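# Right the toppled nest block on the laser marker table

## Task

Get the nest block that has fallen over standing upright on the worktable belonging to the laser marker; it must stay upright by itself, since a block that only the robot's grip or contact holds up at the end does not count.

## Robot and tools

Robot: two arms, left_arm and right_arm, each a six-joint arm ending in a parallel two-finger gripper. Base positions in the scene frame: left_arm at (-0.005, +0.236, 0) m, quat_wxyz (+0.999, 0, 0, -0.054); right_arm at (+0.014, -0.282, 0) m, quat_wxyz (+0.996, 0, 0, +0.091). Joint ranges in rad, base to hand: waist -2.880..2.880, shoulder 0.000..3.142, elbow 0.000..3.019, wrist pitch -1.693..1.571, wrist yaw -1.571..1.571, wrist roll -2.094..2.094. The elbow never quite reaches full straightness.

Frames: the scene frame has its origin on the tabletop midway between the arms, +z up, +x away from the robot over the table, and left_arm sits toward +y. The names left and right do not refer to image sides. Each gripper has its own axes: fingers extend along +z, and they open and close along y. The reported hand point (end_effector_position, link pinch) lies between the finger pads, roughly 1 cm short of the tips.

Command rows: every row has 14 numbers in [-1, 1], the first seven for left_arm and the next seven for right_arm, always all 14 even when one arm is idle. Per arm the order is dx, dy, dz, rx, ry, rz, opening. dx..rz are an offset, not a pose: a displacement of the gripper relative to its measured pose at the start of the action (for a move, the pose shown in the latest result), expressed in that gripper's own axes. Scale: 1.0 equals 0.6 m of translation or 180 degrees of rotation; rx, ry, rz form a single rotation vector. The opening is absolute: +1 fully open (0.094 m), -1 closed.

execute_actions(actions): a list of up to 15 actions, run one after another. Each action is a table of up to 15 rows, one row per 1/30 s control step; if the table is shorter, its final row is repeated until 15 steps pass. All rows in an action are offsets from the same start pose, not chained. An empty list just returns the current state and images.

move(target, speed, blocking): target is one 14-number row as above. Each gripper travels in a straight line toward its target, both arms finishing together, taking 0.5 to 10 s (cut off at 10 s if longer). speed is the top path speed in m/s, 0.002 to 0.5, default 0.25; rotation is capped at twice that in rad/s. Grippers rotate the shorter way. Paths ignore obstacles and the other arm, and grippers may lag, wander, or overshoot the speed, more so near full reach. Openings are sent at the start. With blocking=false the result arrives after 0.5 s while motion continues; then use wait or stop before sending other motion. The extra move: line reports the ending (done, off_target, moving, held, fault) and limits (paced: the pose was clipped; held: a check blocked some steps, after which the arm may surge). Distance of each gripper from its target is also given.

wait(seconds): 0 to 10; arms keep their last command, a running move continues, returns early if it finishes. stop(): brakes a running move; needs braking room, more when fast; fingers continue. zoom_image(camera, region): camera is cam_head_left or cam_head_right (both 504x504); region [x0, y0, x1, y1] in pixels from the top-left, at most 504 by 504. read_manual(section): only licence texts. finished_scene(scene): ends the current scene, giving its number; irreversible, so only call it once the block stands unsupported.

Controller behavior: per step the commanded pose is clipped to within 70 mm and 16 degrees of the measured pose, then damped IK follows it, favoring position over orientation. Big offsets may need several actions; after an action an arm only continues to its last clipped pose. Hand target lines show what the controller is currently driving toward. Arms usually settle 1 cm or more below target and can drift lower under zero offsets: to hold an arm still, in a reply's first call send the offset back to its desired pose, zeros afterwards, and aim higher if it still sags. Printed positions can be off, more at long reach.

Results: a state line left_arm: … | right_arm: … with position (m) and quat_wxyz in the scene frame, plus camera images. grip_measured is the finger opening on the command scale; the last joint value gives it in metres. Readings can be off by about 1 mm per gripper. To grasp, command roughly 0.03 below grip_measured (less for a lighter hold). Finger force is about 50 to 62 N per pad, lower for very thin parts, with a brief spike at first contact. A pose unreachable line means the clearance check altered or blocked that arm's command. FAULT lines mean an arm stopped; MOTOR HOT appears from 85 °C, and at 100 °C an OVER-TEMPERATURE FAULT makes that arm and its gripper go limp and fall. Holding loads, even while you think, heats motors. The simulation runs during your thinking with the last command held.

Avoid: knocking or placing anything off the table (fails the task), arms colliding or pressing each other, dropping or slamming the block, fast contact and targets set deep past a contact (both press harder). A stalled arm keeps pushing until commanded otherwise. Brief external tugs on held parts or pushes on loose objects can occur. Move smoothly and without wasted effort.

Each tool is called after ">>>" as name(argument=value, ...), one argument or row to a line, values as JSON.

## Session

>>> execute_actions(
  actions=[],
)

Scene clock: 0.00 s.
left_arm: end_effector_position=(+0.7286, +0.6214, +0.2267) grip_measured=+1.000 end_effector_quat_wxyz=(+0.310, -0.400, +0.730, -0.460) | right_arm: end_effector_position=(+0.1129, -0.0563, +0.3915) grip_measured=+1.000 end_effector_quat_wxyz=(+0.639, -0.708, +0.293, -0.067)
Joint positions: left_arm=[ 0.766  2.262  2.173 -0.689  0.992 -0.788  0.094] | right_arm=[ 1.161  0.189  0.64  -0.632  0.265 -1.235  0.094]
Joint velocities: left_arm=[-0.005 -0.005  0.002  0.012 -0.066 -0.007  0.   ] | right_arm=[-0.005  0.005  0.002  0.012  0.022 -0.037  0.   ]
Hand target (left_arm): +0.732, +0.624, +0.249; +0.328, -0.387, +0.730, -0.457
Hand target (right_arm): +0.112, -0.060, +0.406; -0.650, +0.699, -0.292, +0.065

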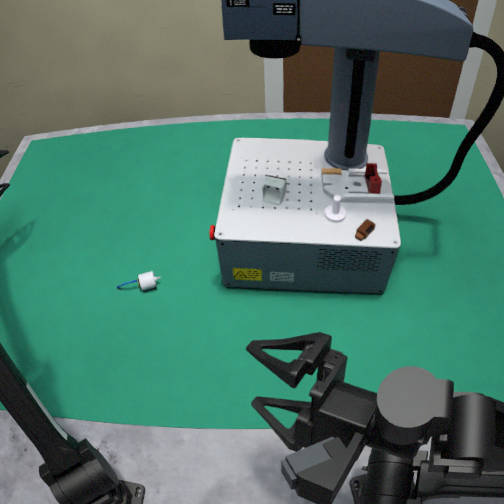

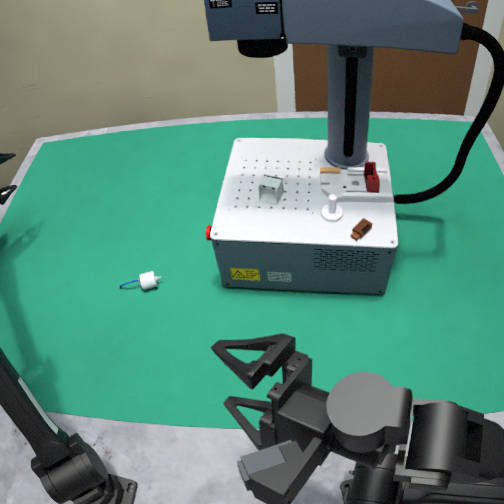

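>>> zoom_image(
  camera="cam_head_left",
  region=[210, 130, 410, 300],
)

>>> zoom_image(
  camera="cam_head_right",
  region=[210, 130, 410, 300],
)

Region (210, 130, 410, 300) of cam_head_left's 504x504 image, scaled by 2.520, with more detail than that image has; it fills the top 428 rows of this view, and the rest is white.

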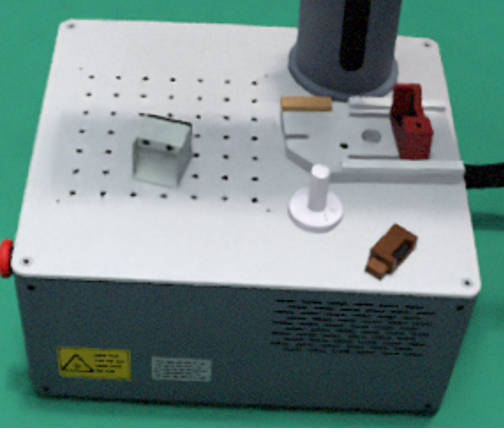

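Region (210, 130, 410, 300) of cam_head_right's 504x504 image, scaled by 2.520, with more detail than that image has; it fills the top 428 rows of this view, and the rest is white.

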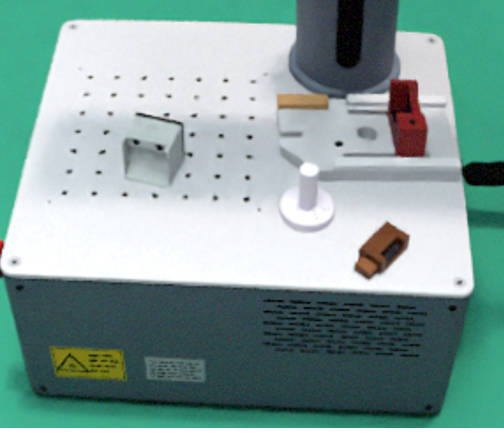

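>>> move(
  target=[0,0,0,-0.136,-0.066,0.395,1,0,0,-0.25,0,0,0,1],
  speed=0.4,
)

Scene clock: 4.67 s.
left_arm: end_effector_position=(+0.7251, +0.6299, +0.2086) grip_measured=+1.000 end_effector_quat_wxyz=(+0.490, -0.013, +0.872, -0.009) | right_arm: end_effector_position=(+0.0484, -0.1787, +0.4013) grip_measured=+1.000 end_effector_quat_wxyz=(-0.550, +0.771, -0.320, +0.042)
Joint positions: left_arm=[ 0.702  2.098  1.883 -0.42   0.501  0.307  0.094] | right_arm=[ 0.603  0.002  0.905 -1.324 -0.291 -1.381  0.094]
Joint velocities: left_arm=[-0.015 -0.005 -0.007 -0.002 -0.022  0.007  0.   ] | right_arm=[-0.015 -0.015 -0.012  0.017 -0.007 -0.007  0.   ]
Hand target (left_arm): +0.728, +0.621, +0.226; +0.502, -0.000, +0.865, -0.000
Hand target (right_arm): +0.042, -0.186, +0.417; -0.561, +0.765, -0.312, +0.053
Off the commanded pose (left_arm): 0.020 m, 2 deg.
Off the commanded pose (right_arm): 0.019 m, 13 deg.
joint sent to its limit (right arm) — the command would take joint 2 (shoulder) past its lower limit, so that joint was sent only as far as its limit.
move: off_target (left_arm, right_arm); limits=paced

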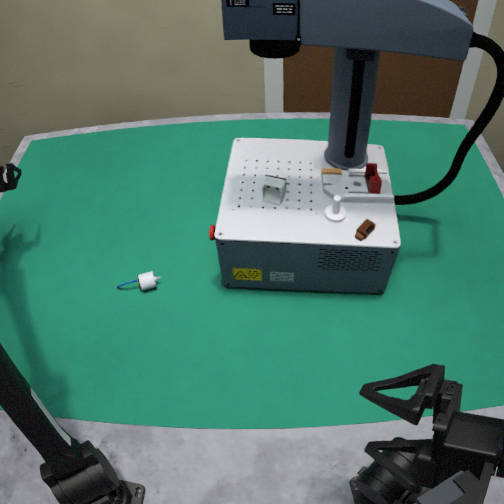

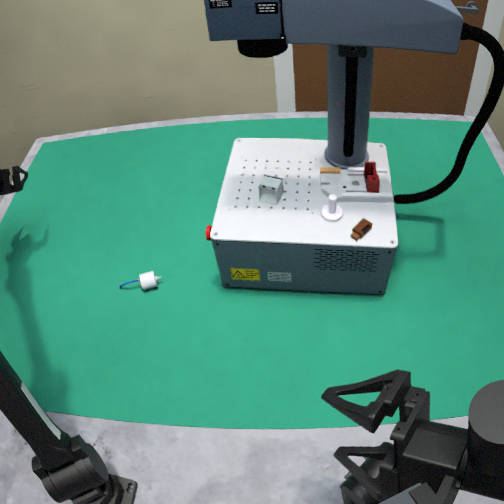

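>>> move(
  target=[0.1,-1,-0.47,0,0,0,1,0,0,0,0,0,0,1],
  speed=0.4,
)

Scene clock: 7.30 s.
left_arm: end_effector_position=(+0.4501, +0.0325, +0.2901) grip_measured=+1.000 end_effector_quat_wxyz=(+0.477, -0.000, +0.879, -0.002) | right_arm: end_effector_position=(+0.0484, -0.1787, +0.4013) grip_measured=+1.000 end_effector_quat_wxyz=(-0.550, +0.771, -0.319, +0.042)
Joint positions: left_arm=[-0.47   1.175  0.972 -0.455 -0.472 -0.343  0.094] | right_arm=[ 0.603  0.002  0.905 -1.324 -0.291 -1.384  0.094]
Joint velocities: left_arm=[ 0.005 -0.005 -0.002 -0.002 -0.037 -0.037  0.   ] | right_arm=[ 0.005  0.005 -0.007 -0.007 -0.051  0.007  0.   ]
Hand target (left_arm): +0.460, +0.032, +0.311; +0.488, -0.013, +0.873, -0.009
Hand target (right_arm): +0.048, -0.179, +0.401; -0.550, +0.771, -0.320, +0.042
Off the commanded pose (left_arm): 0.033 m, 2 deg.
Off the commanded pose (right_arm): 0.000 m, 0 deg.
move: off_target (left_arm); limits=paced

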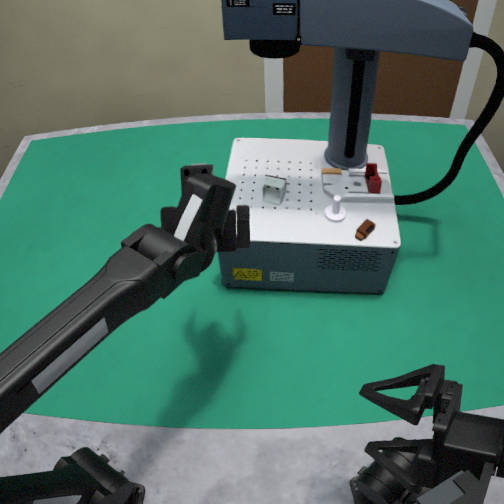

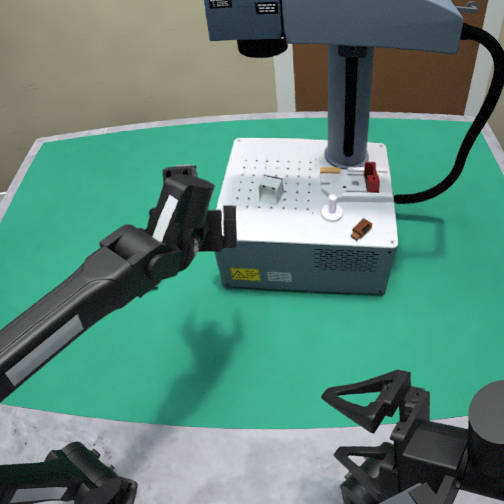

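>>> move(
  target=[-0.02,-0.15,0.125,0,0,0,1,0,0,0,0,0,0,1],
)

Scene clock: 9.03 s.
left_arm: end_effector_position=(+0.5018, -0.0383, +0.2200) grip_measured=+1.000 end_effector_quat_wxyz=(+0.445, +0.013, +0.895, +0.024) | right_arm: end_effector_position=(+0.0484, -0.1787, +0.4013) grip_measured=+1.000 end_effector_quat_wxyz=(-0.550, +0.771, -0.319, +0.042)
Joint positions: left_arm=[-0.54   1.478  1.108 -0.402 -0.529 -0.39   0.094] | right_arm=[ 0.603  0.002  0.905 -1.324 -0.291 -1.384  0.094]
Joint velocities: left_arm=[-0.005 -0.005 -0.007 -0.002  0.037  0.007  0.   ] | right_arm=[-0.005 -0.024  0.012 -0.012 -0.007  0.022  0.   ]
Hand target (left_arm): +0.516, -0.055, +0.260; +0.477, +0.000, +0.879, -0.003
Hand target (right_arm): +0.048, -0.179, +0.401; -0.550, +0.771, -0.319, +0.042
Off the commanded pose (left_arm): 0.047 m, 5 deg.
Off the commanded pose (right_arm): 0.000 m, 0 deg.
move: off_target (left_arm)

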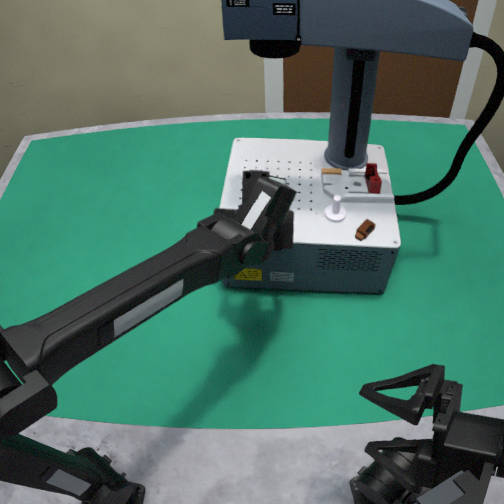

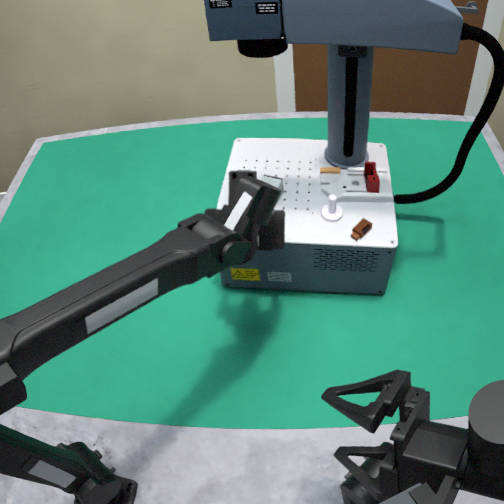

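>>> move(
  target=[-0.04,0,-0.03,0.27,0,0.2,1,0,0,0,0,0,0,1],
)

Scene clock: 12.50 s.
left_arm: end_effector_position=(+0.4789, -0.0391, +0.2208) grip_measured=+1.000 end_effector_quat_wxyz=(+0.344, +0.457, +0.792, -0.215) | right_arm: end_effector_position=(+0.0484, -0.1787, +0.4013) grip_measured=+1.000 end_effector_quat_wxyz=(-0.550, +0.771, -0.319, +0.042)
Joint positions: left_arm=[-0.258  1.452  1.129 -0.554  0.508  0.495  0.094] | right_arm=[ 0.603  0.002  0.905 -1.324 -0.291 -1.384  0.094]
Joint velocities: left_arm=[ 0.005 -0.005 -0.007 -0.007  0.037  0.007  0.   ] | right_arm=[ 0.015 -0.015 -0.002 -0.012  0.022  0.037  0.   ]
Hand target (left_arm): +0.499, -0.040, +0.251; +0.369, +0.459, +0.781, -0.208
Hand target (right_arm): +0.048, -0.179, +0.401; -0.550, +0.771, -0.319, +0.042
Off the commanded pose (left_arm): 0.037 m, 4 deg.
Off the commanded pose (right_arm): 0.000 m, 0 deg.
move: off_target (left_arm)

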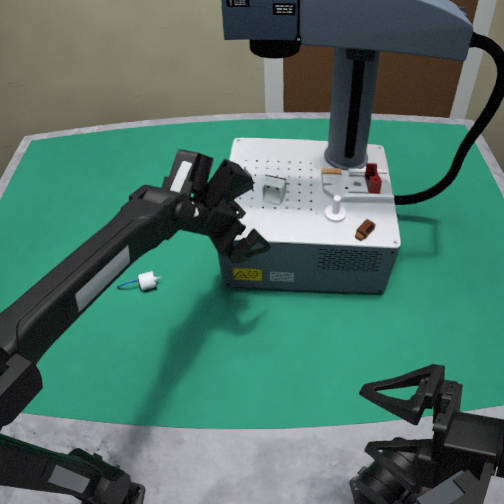

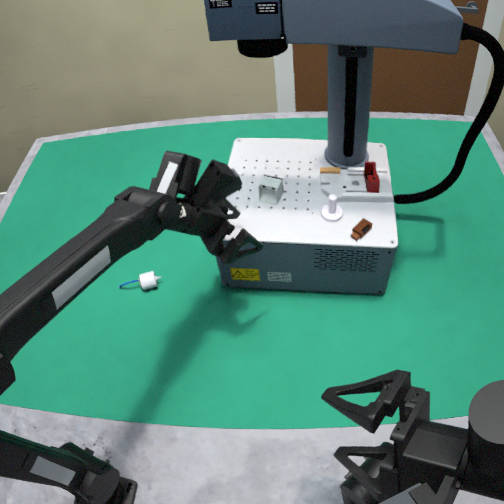

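>>> move(
  target=[-0.157,0.238,0.015,0,-0.03,0,1,0,0,0,0,0,0,1],
)

>>> zoom_image(
  camera="cam_head_left",
  region=[160, 100, 410, 300],
)

>>> zoom_image(
  camera="cam_head_right",
  region=[160, 100, 410, 300],
)

Scene clock: 15.10 s.
left_arm: end_effector_position=(+0.6222, -0.0324, +0.2540) grip_measured=+1.000 end_effector_quat_wxyz=(+0.357, +0.443, +0.785, -0.244) | right_arm: end_effector_position=(+0.0484, -0.1787, +0.4013) grip_measured=+1.000 end_effector_quat_wxyz=(-0.550, +0.771, -0.319, +0.042)
Joint positions: left_arm=[-0.147  1.773  1.592 -0.707  0.631  0.541  0.094] | right_arm=[ 0.603  0.002  0.905 -1.324 -0.291 -1.384  0.094]
Joint velocities: left_arm=[ 0.005 -0.005 -0.027 -0.007 -0.066 -0.066  0.   ] | right_arm=[-0.015  0.005 -0.002 -0.012 -0.022 -0.051  0.   ]
Hand target (left_arm): +0.637, -0.031, +0.283; +0.381, +0.447, +0.774, -0.236
Hand target (right_arm): +0.048, -0.179, +0.401; -0.550, +0.771, -0.319, +0.042
Off the commanded pose (left_arm): 0.032 m, 3 deg.
Off the commanded pose (right_arm): 0.000 m, 0 deg.
move: off_target (left_arm)

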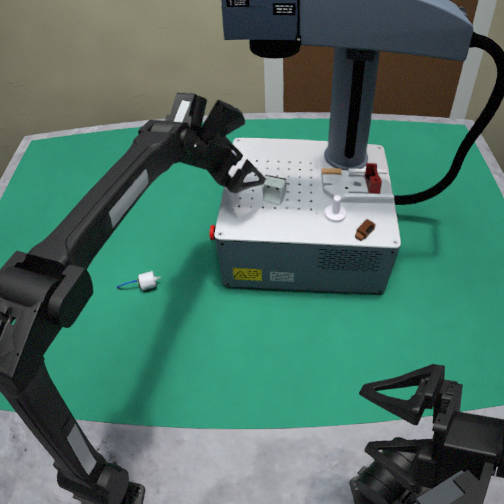

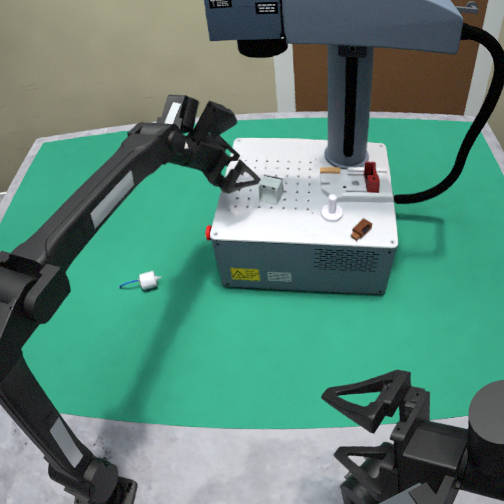

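Region (160, 100, 410, 300) of cam_head_left's 504x504 image, scaled by 2.016, with more detail than that image has; it fills the top 403 rows of this view, and the rest is white.

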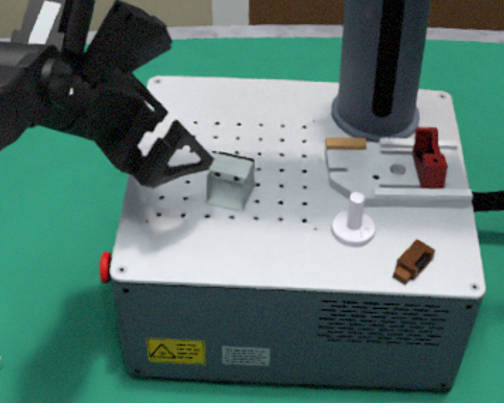

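Region (160, 100, 410, 300) of cam_head_right's 504x504 image, scaled by 2.016, with more detail than that image has; it fills the top 403 rows of this view, and the rest is white.

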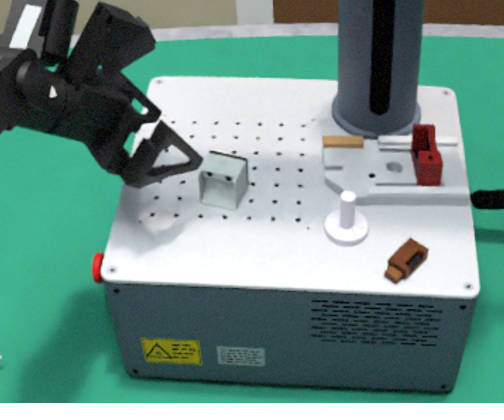

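>>> move(
  target=[-0.007,-0.107,0.003,-0.226,-0.076,-0.12,1,0,0,0,0,0,0,1],
)

>>> zoom_image(
  camera="cam_head_right",
  region=[160, 100, 410, 300],
)

Scene clock: 18.43 s.
left_arm: end_effector_position=(+0.5723, -0.0631, +0.2483) grip_measured=+1.000 end_effector_quat_wxyz=(+0.516, +0.116, +0.846, -0.062) | right_arm: end_effector_position=(+0.0484, -0.1787, +0.4013) grip_measured=+1.000 end_effector_quat_wxyz=(-0.550, +0.771, -0.319, +0.042)
Joint positions: left_arm=[-0.437  1.558  1.161 -0.099 -0.256 -0.12   0.094] | right_arm=[ 0.603  0.002  0.905 -1.324 -0.291 -1.384  0.094]
Joint velocities: left_arm=[-0.034 -0.015 -0.002 -0.002 -0.007 -0.095  0.   ] | right_arm=[-0.005  0.015  0.012  0.007 -0.007  0.022  0.   ]
Hand target (left_arm): +0.568, -0.066, +0.258; +0.527, +0.111, +0.840, -0.071
Hand target (right_arm): +0.048, -0.179, +0.401; -0.550, +0.771, -0.319, +0.042
Off the commanded pose (left_arm): 0.013 m, 2 deg.
Off the commanded pose (right_arm): 0.000 m, 0 deg.
move: off_target (left_arm)

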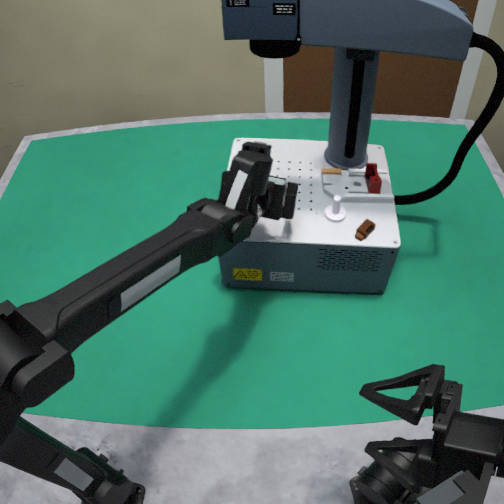

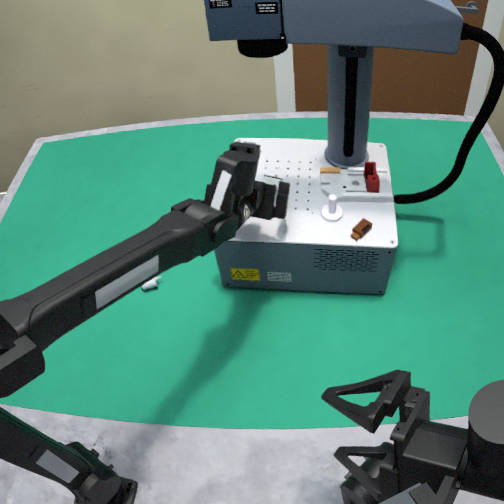

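Region (160, 100, 410, 300) of cam_head_right's 504x504 image, scaled by 2.016, with more detail than that image has; it fills the top 403 rows of this view, and the rest is white.

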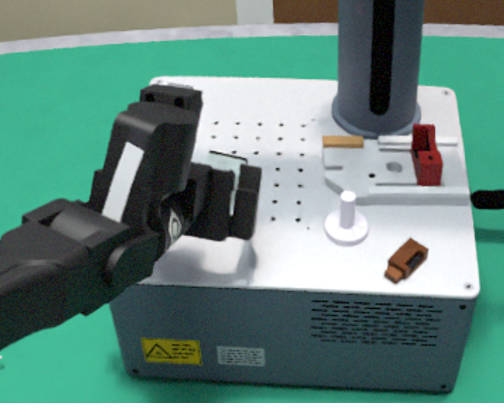

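>>> move(
  target=[-0.005,-0.014,0.1,0,-0.02,0,1,0,0,0,0,0,0,1],
  speed=0.08,
)

>>> zoom_image(
  camera="cam_head_right",
  region=[160, 100, 410, 300],
)

Scene clock: 20.03 s.
left_arm: end_effector_position=(+0.5994, -0.0798, +0.1969) grip_measured=+1.000 end_effector_quat_wxyz=(+0.518, +0.120, +0.845, -0.061) | right_arm: end_effector_position=(+0.0484, -0.1787, +0.4013) grip_measured=+1.000 end_effector_quat_wxyz=(-0.550, +0.771, -0.319, +0.042)
Joint positions: left_arm=[-0.437  1.694  1.18   0.023 -0.255 -0.109  0.094] | right_arm=[ 0.603  0.002  0.905 -1.324 -0.291 -1.384  0.094]
Joint velocities: left_arm=[-0.005 -0.005 -0.017 -0.007 -0.007 -0.037  0.   ] | right_arm=[ 0.005 -0.005  0.007 -0.007 -0.022 -0.066  0.   ]
Hand target (left_arm): +0.621, -0.083, +0.224; +0.543, +0.114, +0.830, -0.066
Hand target (right_arm): +0.048, -0.179, +0.401; -0.550, +0.771, -0.319, +0.042
Off the commanded pose (left_arm): 0.036 m, 3 deg.
Off the commanded pose (right_arm): 0.000 m, 0 deg.
move: off_target (left_arm)

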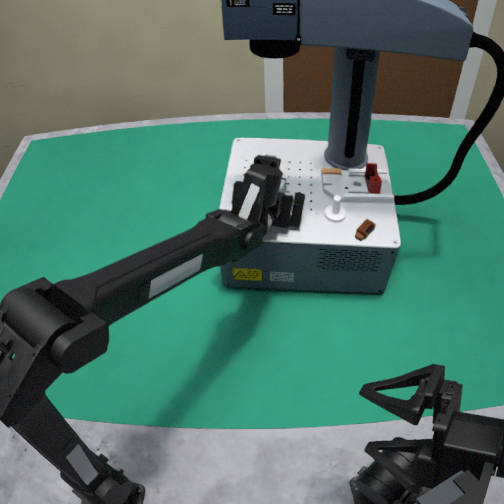

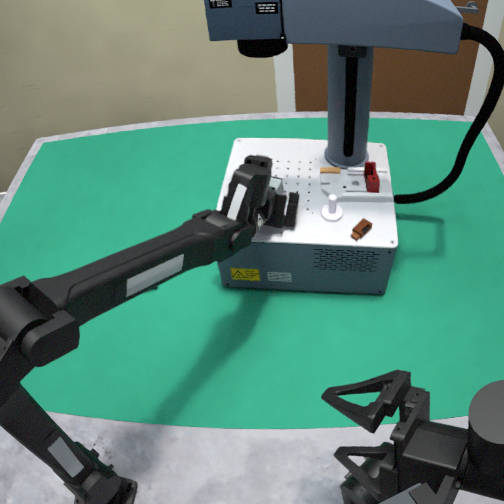

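Region (160, 100, 410, 300) of cam_head_right's 504x504 image, scaled by 2.016, with more detail than that image has; it fills the top 403 rows of this view, and the rest is white.

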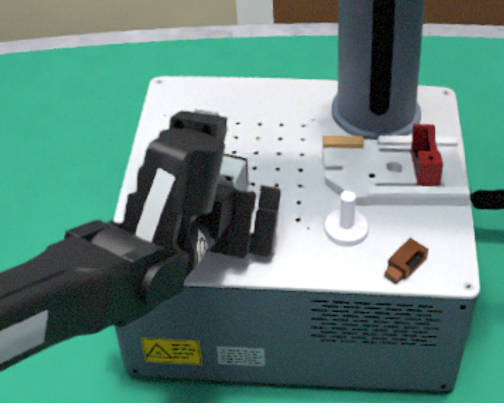

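>>> move(
  target=[-0.041,0.013,0.078,0,-0.02,0,1,0,0,0,0,0,0,1],
  speed=0.06,
)

>>> zoom_image(
  camera="cam_head_right",
  region=[160, 100, 410, 300],
)

Scene clock: 21.77 s.
left_arm: end_effector_position=(+0.6333, -0.0884, +0.1955) grip_measured=+1.000 end_effector_quat_wxyz=(+0.537, +0.118, +0.832, -0.072) | right_arm: end_effector_position=(+0.0484, -0.1787, +0.4013) grip_measured=+1.000 end_effector_quat_wxyz=(-0.550, +0.771, -0.319, +0.042)
Joint positions: left_arm=[-0.417  1.774  1.254  0.082 -0.229 -0.098  0.094] | right_arm=[ 0.603  0.002  0.905 -1.324 -0.291 -1.384  0.094]
Joint velocities: left_arm=[ 0.015  0.005 -0.017 -0.002  0.037  0.022  0.   ] | right_arm=[-0.005 -0.024 -0.007 -0.007  0.066  0.007  0.   ]
Hand target (left_arm): +0.651, -0.086, +0.198; +0.544, +0.118, +0.828, -0.065
Hand target (right_arm): +0.048, -0.179, +0.401; -0.550, +0.771, -0.319, +0.042
Off the commanded pose (left_arm): 0.019 m, 1 deg.
Off the commanded pose (right_arm): 0.000 m, 0 deg.
move: off_target (left_arm)

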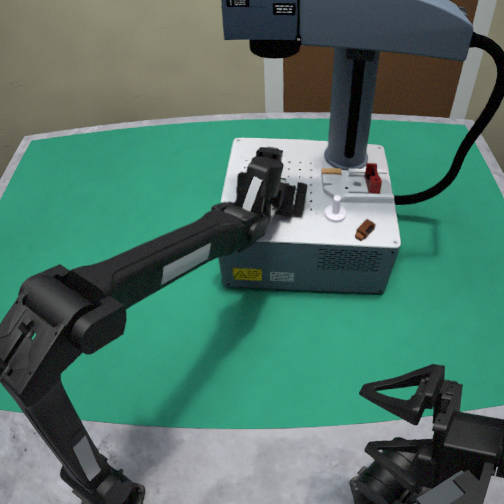

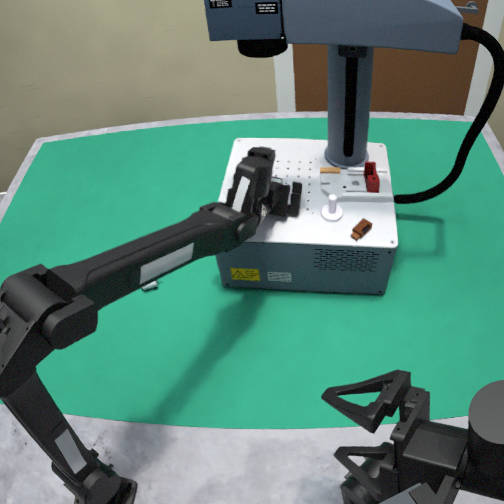

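Region (160, 100, 410, 300) of cam_head_right's 504x504 image, scaled by 2.016, with more detail than that image has; it fills the top 403 rows of this view, and the rest is white.

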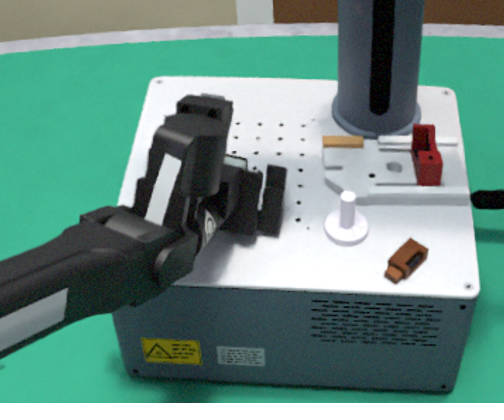

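Seems resting on the worktable. Try closing.

>>> move(
  target=[-0.02,0,0.025,0,0,0,-0.3,0,0,0,0,0,0,1],
  speed=0.06,
)

Scene clock: 22.83 s.
left_arm: end_effector_position=(+0.6351, -0.0901, +0.1953) grip_measured=-0.166 end_effector_quat_wxyz=(+0.536, +0.119, +0.833, -0.072) | right_arm: end_effector_position=(+0.0484, -0.1787, +0.4013) grip_measured=+1.000 end_effector_quat_wxyz=(-0.550, +0.771, -0.319, +0.042)
Joint positions: left_arm=[-0.417  1.779  1.263  0.075 -0.226 -0.098  0.039] | right_arm=[ 0.603  0.002  0.905 -1.324 -0.291 -1.384  0.094]
Joint velocities: left_arm=[-0.005 -0.015 -0.017 -0.012 -0.022  0.022  0.   ] | right_arm=[-0.015  0.005 -0.012 -0.007  0.037 -0.007  0.   ]
Hand target (left_arm): +0.650, -0.093, +0.200; +0.538, +0.117, +0.832, -0.072
Hand target (right_arm): +0.048, -0.179, +0.401; -0.550, +0.771, -0.319, +0.042
Off the commanded pose (left_arm): 0.017 m, 0 deg.
Off the commanded pose (right_arm): 0.000 m, 0 deg.
move: off_target (left_arm)

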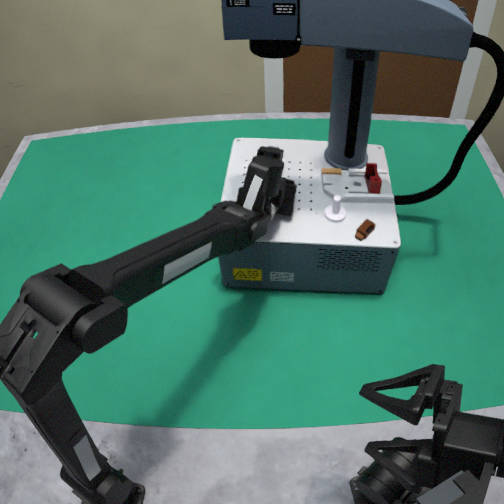

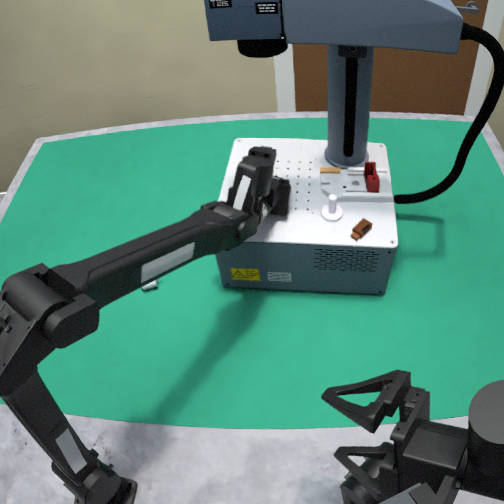

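>>> move(
  target=[-0.117,-0.02,-0.143,0,0,0,-0.25,0,0,0,0,0,0,1],
  speed=0.15,
)

>>> move(
  target=[-0.04,0,-0.01,0,0.49,0,-0.25,0,0,0,0,0,0,1],
  speed=0.3,
)

>>> zoom_image(
  camera="cam_head_right",
  region=[160, 50, 410, 300],
)

Scene clock: 24.60 s.
left_arm: end_effector_position=(+0.5881, -0.0837, +0.2780) grip_measured=-0.166 end_effector_quat_wxyz=(+0.527, +0.121, +0.839, -0.065) | right_arm: end_effector_position=(+0.0484, -0.1787, +0.4013) grip_measured=+1.000 end_effector_quat_wxyz=(-0.550, +0.771, -0.319, +0.042)
Joint positions: left_arm=[-0.454  1.587  1.264 -0.145 -0.266 -0.111  0.039] | right_arm=[ 0.603  0.002  0.905 -1.324 -0.291 -1.384  0.094]
Joint velocities: left_arm=[ 0.005  0.015 -0.012  0.007 -0.007 -0.007 -0.   ] | right_arm=[-0.005  0.015 -0.017  0.007 -0.007 -0.022  0.   ]
Hand target (left_arm): +0.585, -0.090, +0.294; +0.536, +0.118, +0.833, -0.073
Hand target (right_arm): +0.048, -0.179, +0.401; -0.550, +0.771, -0.319, +0.042
Off the commanded pose (left_arm): 0.018 m, 1 deg.
Off the commanded pose (right_arm): 0.000 m, 0 deg.
move: off_target (left_arm)

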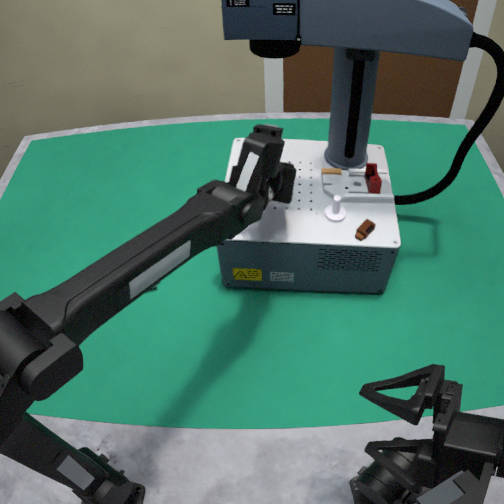

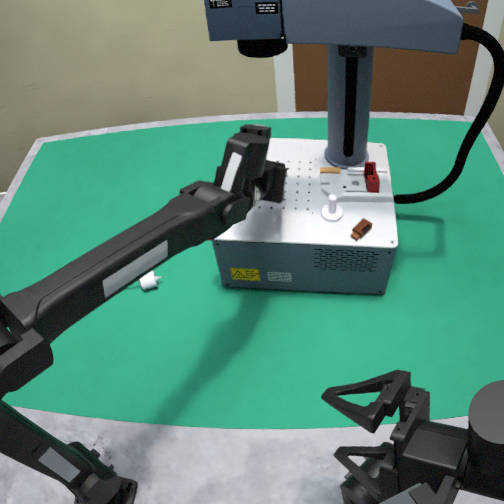

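Scene clock: 27.50 s.
left_arm: end_effector_position=(+0.5821, -0.0905, +0.2673) grip_measured=-0.167 end_effector_quat_wxyz=(+0.047, +0.133, +0.989, -0.052) | right_arm: end_effector_position=(+0.0484, -0.1787, +0.4013) grip_measured=+1.000 end_effector_quat_wxyz=(-0.550, +0.771, -0.319, +0.042)
Joint positions: left_arm=[-0.383  2.091  2.317 -1.673  0.065 -0.228  0.039] | right_arm=[ 0.603  0.002  0.905 -1.324 -0.291 -1.384  0.094]
Joint velocities: left_arm=[-0.015 -0.015 -0.012 -0.002 -0.051  0.007  0.   ] | right_arm=[-0.005  0.015 -0.007 -0.002  0.022 -0.066  0.   ]
Hand target (left_arm): +0.593, -0.086, +0.303; +0.080, +0.125, +0.987, -0.066
Hand target (right_arm): +0.048, -0.179, +0.401; -0.550, +0.771, -0.319, +0.042
Off the commanded pose (left_arm): 0.037 m, 31 deg; orientation clipped at the last step of the last action.
Off the commanded pose (right_arm): 0.000 m, 0 deg.
joint sent to its limit (left arm) — the command would take joint 4 (wrist pitch) past its lower limit, so that joint was sent only as far as its limit.
move: off_target (left_arm); limits=paced

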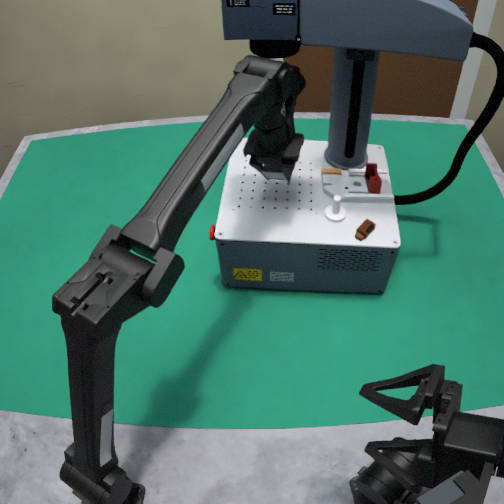

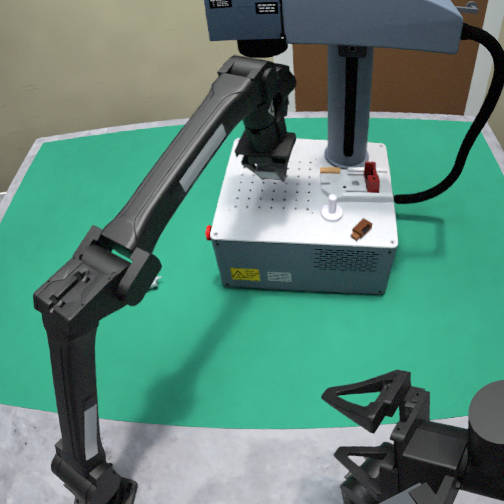

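Region (160, 50, 410, 300) of cam_head_right's 504x504 image, scaled by 2.016, with more detail than that image has.

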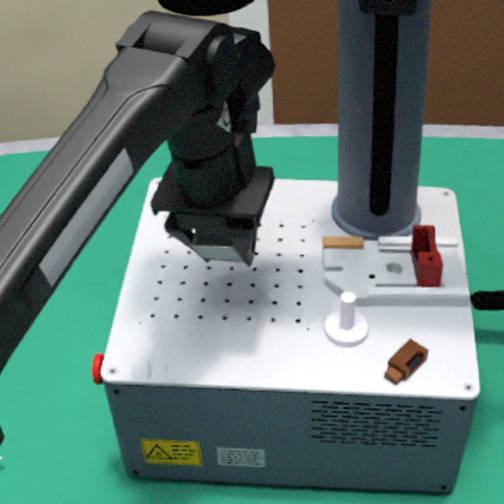

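>>> move(
  target=[0.063,0.025,0.055,0,0.17,0,-0.25,0,0,0,0,0,0,1],
  speed=0.06,
)

>>> zoom_image(
  camera="cam_head_right",
  region=[160, 50, 410, 300],
)

Scene clock: 32.77 s.
left_arm: end_effector_position=(+0.5534, -0.0800, +0.2095) grip_measured=-0.167 end_effector_quat_wxyz=(-0.043, +0.130, +0.988, -0.074) | right_arm: end_effector_position=(+0.0484, -0.1787, +0.4013) grip_measured=+1.000 end_effector_quat_wxyz=(-0.550, +0.771, -0.319, +0.042)
Joint positions: left_arm=[-0.362  2.087  2.157 -1.673  0.169 -0.205  0.039] | right_arm=[ 0.603  0.002  0.905 -1.324 -0.291 -1.384  0.094]
Joint velocities: left_arm=[ 0.005 -0.024  0.002 -0.022 -0.081 -0.022 -0.001] | right_arm=[ 0.005 -0.005 -0.002  0.002 -0.066 -0.081  0.   ]
Hand target (left_arm): +0.552, -0.069, +0.228; -0.035, +0.128, +0.988, -0.080
Hand target (right_arm): +0.048, -0.179, +0.401; -0.550, +0.771, -0.319, +0.042
Off the commanded pose (left_arm): 0.022 m, 21 deg; orientation clipped at the last step of the last action.
Off the commanded pose (right_arm): 0.000 m, 0 deg.
joint sent to its limit (left arm) — the command would take joint 4 (wrist pitch) past its lower limit, so that joint was sent only as far as its limit.
move: off_target (left_arm); limits=paced

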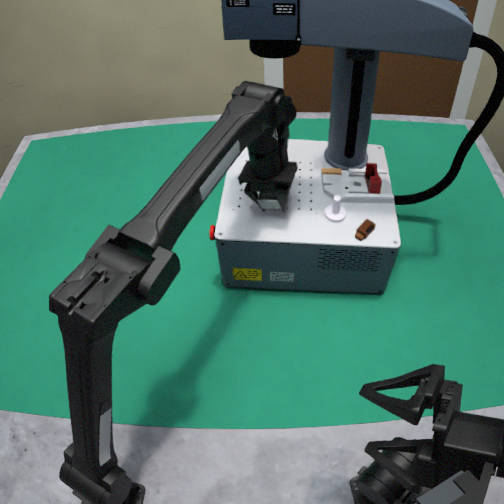

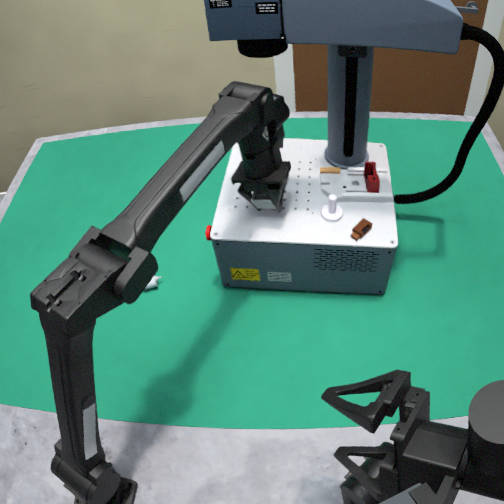

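Region (160, 50, 410, 300) of cam_head_right's 504x504 image, scaled by 2.016, with more detail than that image has.

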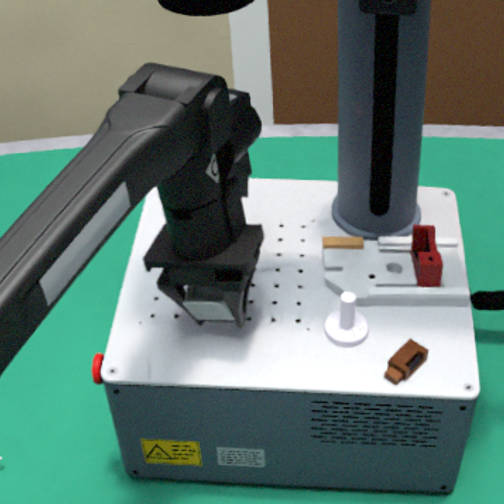

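Room to come closer.

>>> move(
  target=[0.075,0.02,0.0,0,0.04,0,-0.25,0,0,0,0,0,0,1],
  speed=0.05,
)

>>> zoom_image(
  camera="cam_head_right",
  region=[160, 50, 410, 300],
)

Scene clock: 34.83 s.
left_arm: end_effector_position=(+0.5154, -0.0644, +0.1976) grip_measured=-0.167 end_effector_quat_wxyz=(-0.084, +0.133, +0.985, -0.070) | right_arm: end_effector_position=(+0.0484, -0.1787, +0.4013) grip_measured=+1.000 end_effector_quat_wxyz=(-0.550, +0.771, -0.319, +0.042)
Joint positions: left_arm=[-0.362  2.014  2.002 -1.673  0.188 -0.191  0.039] | right_arm=[ 0.603  0.002  0.905 -1.324 -0.291 -1.384  0.094]
Joint velocities: left_arm=[-0.024 -0.005  0.007  0.027  0.066  0.081 -0.001] | right_arm=[-0.005  0.005  0.007  0.007 -0.007 -0.022  0.   ]
Hand target (left_arm): +0.513, -0.056, +0.209; -0.081, +0.132, +0.985, -0.074
Hand target (right_arm): +0.048, -0.179, +0.401; -0.550, +0.771, -0.319, +0.042
Off the commanded pose (left_arm): 0.015 m, 2 deg.
Off the commanded pose (right_arm): 0.000 m, 0 deg.
joint sent to its limit (left arm) — the command would take joint 4 (wrist pitch) past its lower limit, so that joint was sent only as far as its limit.
move: off_target (left_arm)

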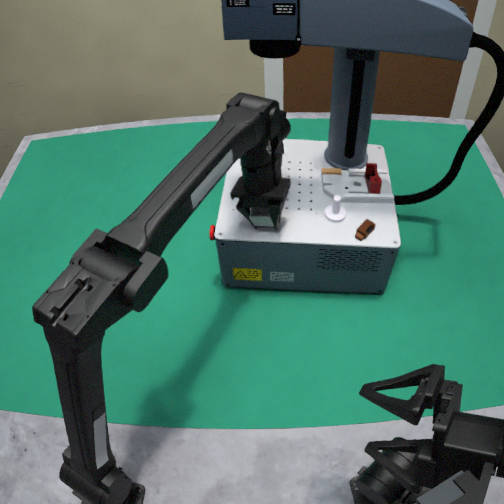

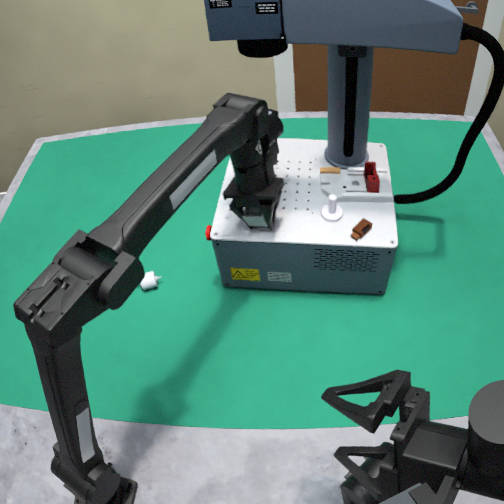

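Region (160, 50, 410, 300) of cam_head_right's 504x504 image, scaled by 2.016, with more detail than that image has.

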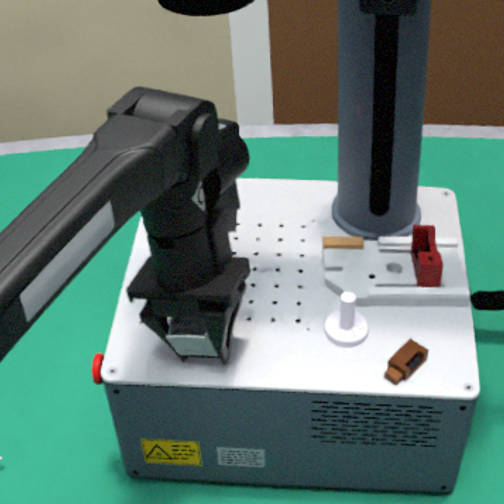

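15° left. Lower to contact, then release.

>>> move(
  target=[0,0.01,0.012,0,0.02,0,-0.25,0,0,0,0,0,0,1],
  speed=0.03,
)

>>> move(
  target=[0,0,-0.01,0,0,0,0.3,0,0,0,0,0,0,1],
  speed=0.03,
)

>>> move(
  target=[0,0.1,-0.2,0,0,0,0.3,0,0,0,0,0,0,1],
  speed=0.15,
)

>>> zoom_image(
  camera="cam_head_right",
  region=[160, 50, 410, 300],
)

Scene clock: 36.83 s.
left_arm: end_effector_position=(+0.5151, -0.0652, +0.1976) grip_measured=-0.167 end_effector_quat_wxyz=(-0.085, +0.135, +0.984, -0.073) | right_arm: end_effector_position=(+0.0484, -0.1787, +0.4013) grip_measured=+1.000 end_effector_quat_wxyz=(-0.550, +0.771, -0.319, +0.042)
Joint positions: left_arm=[-0.362  2.015  2.002 -1.673  0.194 -0.185  0.039] | right_arm=[ 0.603  0.002  0.905 -1.324 -0.291 -1.384  0.094]
Joint velocities: left_arm=[-0.005 -0.015  0.002 -0.007  0.022  0.022 -0.   ] | right_arm=[-0.005  0.005 -0.022 -0.012  0.11   0.066  0.   ]
Hand target (left_arm): +0.515, -0.059, +0.189; -0.098, +0.133, +0.984, -0.072
Hand target (right_arm): +0.048, -0.179, +0.401; -0.550, +0.771, -0.319, +0.042
Off the commanded pose (left_arm): 0.010 m, 4 deg.
Off the commanded pose (right_arm): 0.000 m, 0 deg.
joint sent to its limit (left arm) — the command would take joint 4 (wrist pitch) past its lower limit, so that joint was sent only as far as its limit.
move: off_target (left_arm)

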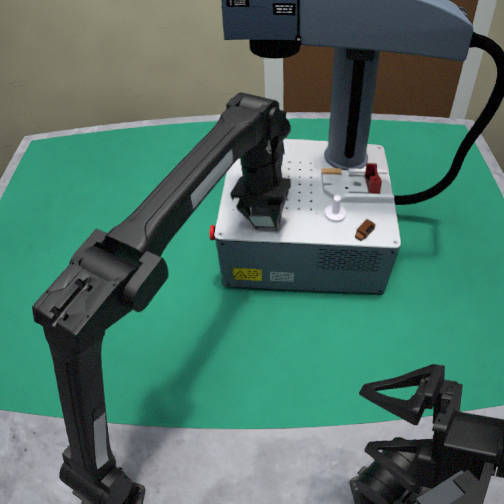

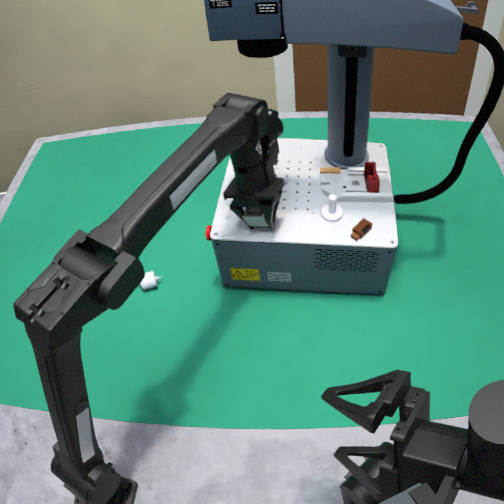

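Scene clock: 37.53 s.
left_arm: end_effector_position=(+0.5147, -0.0655, +0.1988) grip_measured=+0.298 end_effector_quat_wxyz=(-0.085, +0.135, +0.984, -0.074) | right_arm: end_effector_position=(+0.0484, -0.1787, +0.4013) grip_measured=+1.000 end_effector_quat_wxyz=(-0.550, +0.771, -0.319, +0.042)
Joint positions: left_arm=[-0.362  2.013  2.002 -1.673  0.196 -0.185  0.061] | right_arm=[ 0.603  0.002  0.905 -1.324 -0.291 -1.384  0.094]
Joint velocities: left_arm=[-0.015 -0.005 -0.007  0.017 -0.066  0.022 -0.   ] | right_arm=[-0.015  0.005  0.037 -0.002  0.066 -0.051  0.   ]
Hand target (left_arm): +0.516, -0.065, +0.203; -0.083, +0.135, +0.985, -0.074
Hand target (right_arm): +0.048, -0.179, +0.401; -0.550, +0.771, -0.319, +0.042
Off the commanded pose (left_arm): 0.005 m, 0 deg.
Off the commanded pose (right_arm): 0.000 m, 0 deg.
joint sent to its limit (left arm) — the command would take joint 4 (wrist pitch) past its lower limit, so that joint was sent only as far as its limit.
move: done

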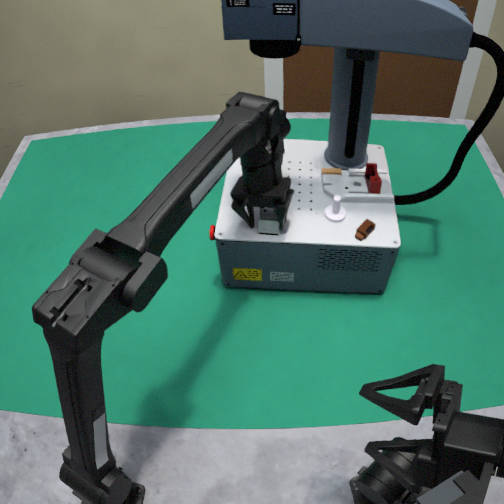

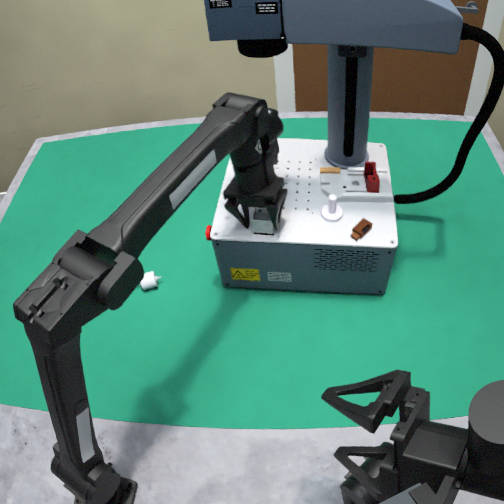

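Scene clock: 38.87 s.
left_arm: end_effector_position=(+0.5429, +0.0035, +0.2721) grip_measured=+0.298 end_effector_quat_wxyz=(-0.010, +0.121, +0.988, -0.096) | right_arm: end_effector_position=(+0.0484, -0.1787, +0.4013) grip_measured=+1.000 end_effector_quat_wxyz=(-0.550, +0.771, -0.319, +0.042)
Joint positions: left_arm=[-0.239  1.903  2.03  -1.673  0.192 -0.105  0.061] | right_arm=[ 0.603  0.002  0.905 -1.324 -0.291 -1.384  0.094]
Joint velocities: left_arm=[ 0.005 -0.015 -0.002 -0.022 -0.037  0.007  0.   ] | right_arm=[-0.015  0.005 -0.007  0.002 -0.051  0.051  0.   ]
Hand target (left_arm): +0.551, +0.006, +0.305; +0.025, +0.125, +0.987, -0.102
Hand target (right_arm): +0.048, -0.179, +0.401; -0.550, +0.771, -0.319, +0.042
Off the commanded pose (left_arm): 0.035 m, 9 deg.
Off the commanded pose (right_arm): 0.000 m, 0 deg.
joint sent to its limit (left arm) — the command would take joint 4 (wrist pitch) past its lower limit, so that joint was sent only as far as its limit.
move: off_target (left_arm)

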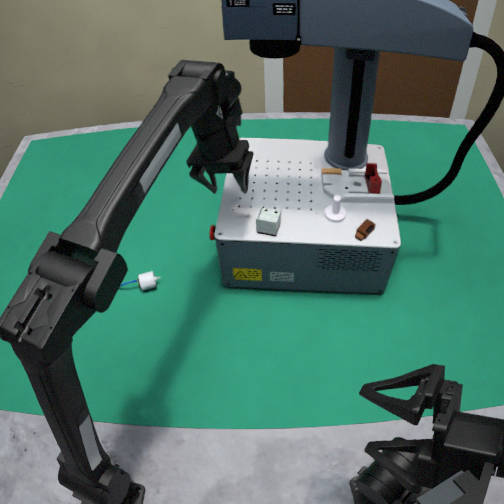

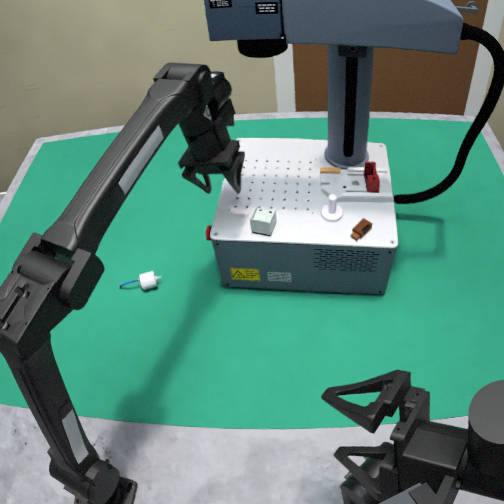

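Region (160, 50, 410, 300) of cam_head_right's 504x504 image, scaled by 2.016, with more detail than that image has.

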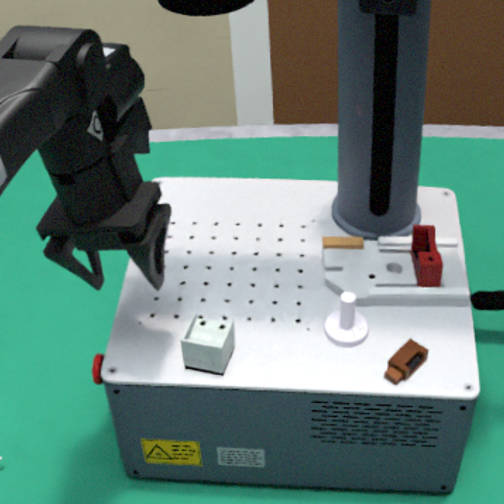

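>>> finished_scene(
  scene=1,
)

The scene is finished: the task was done.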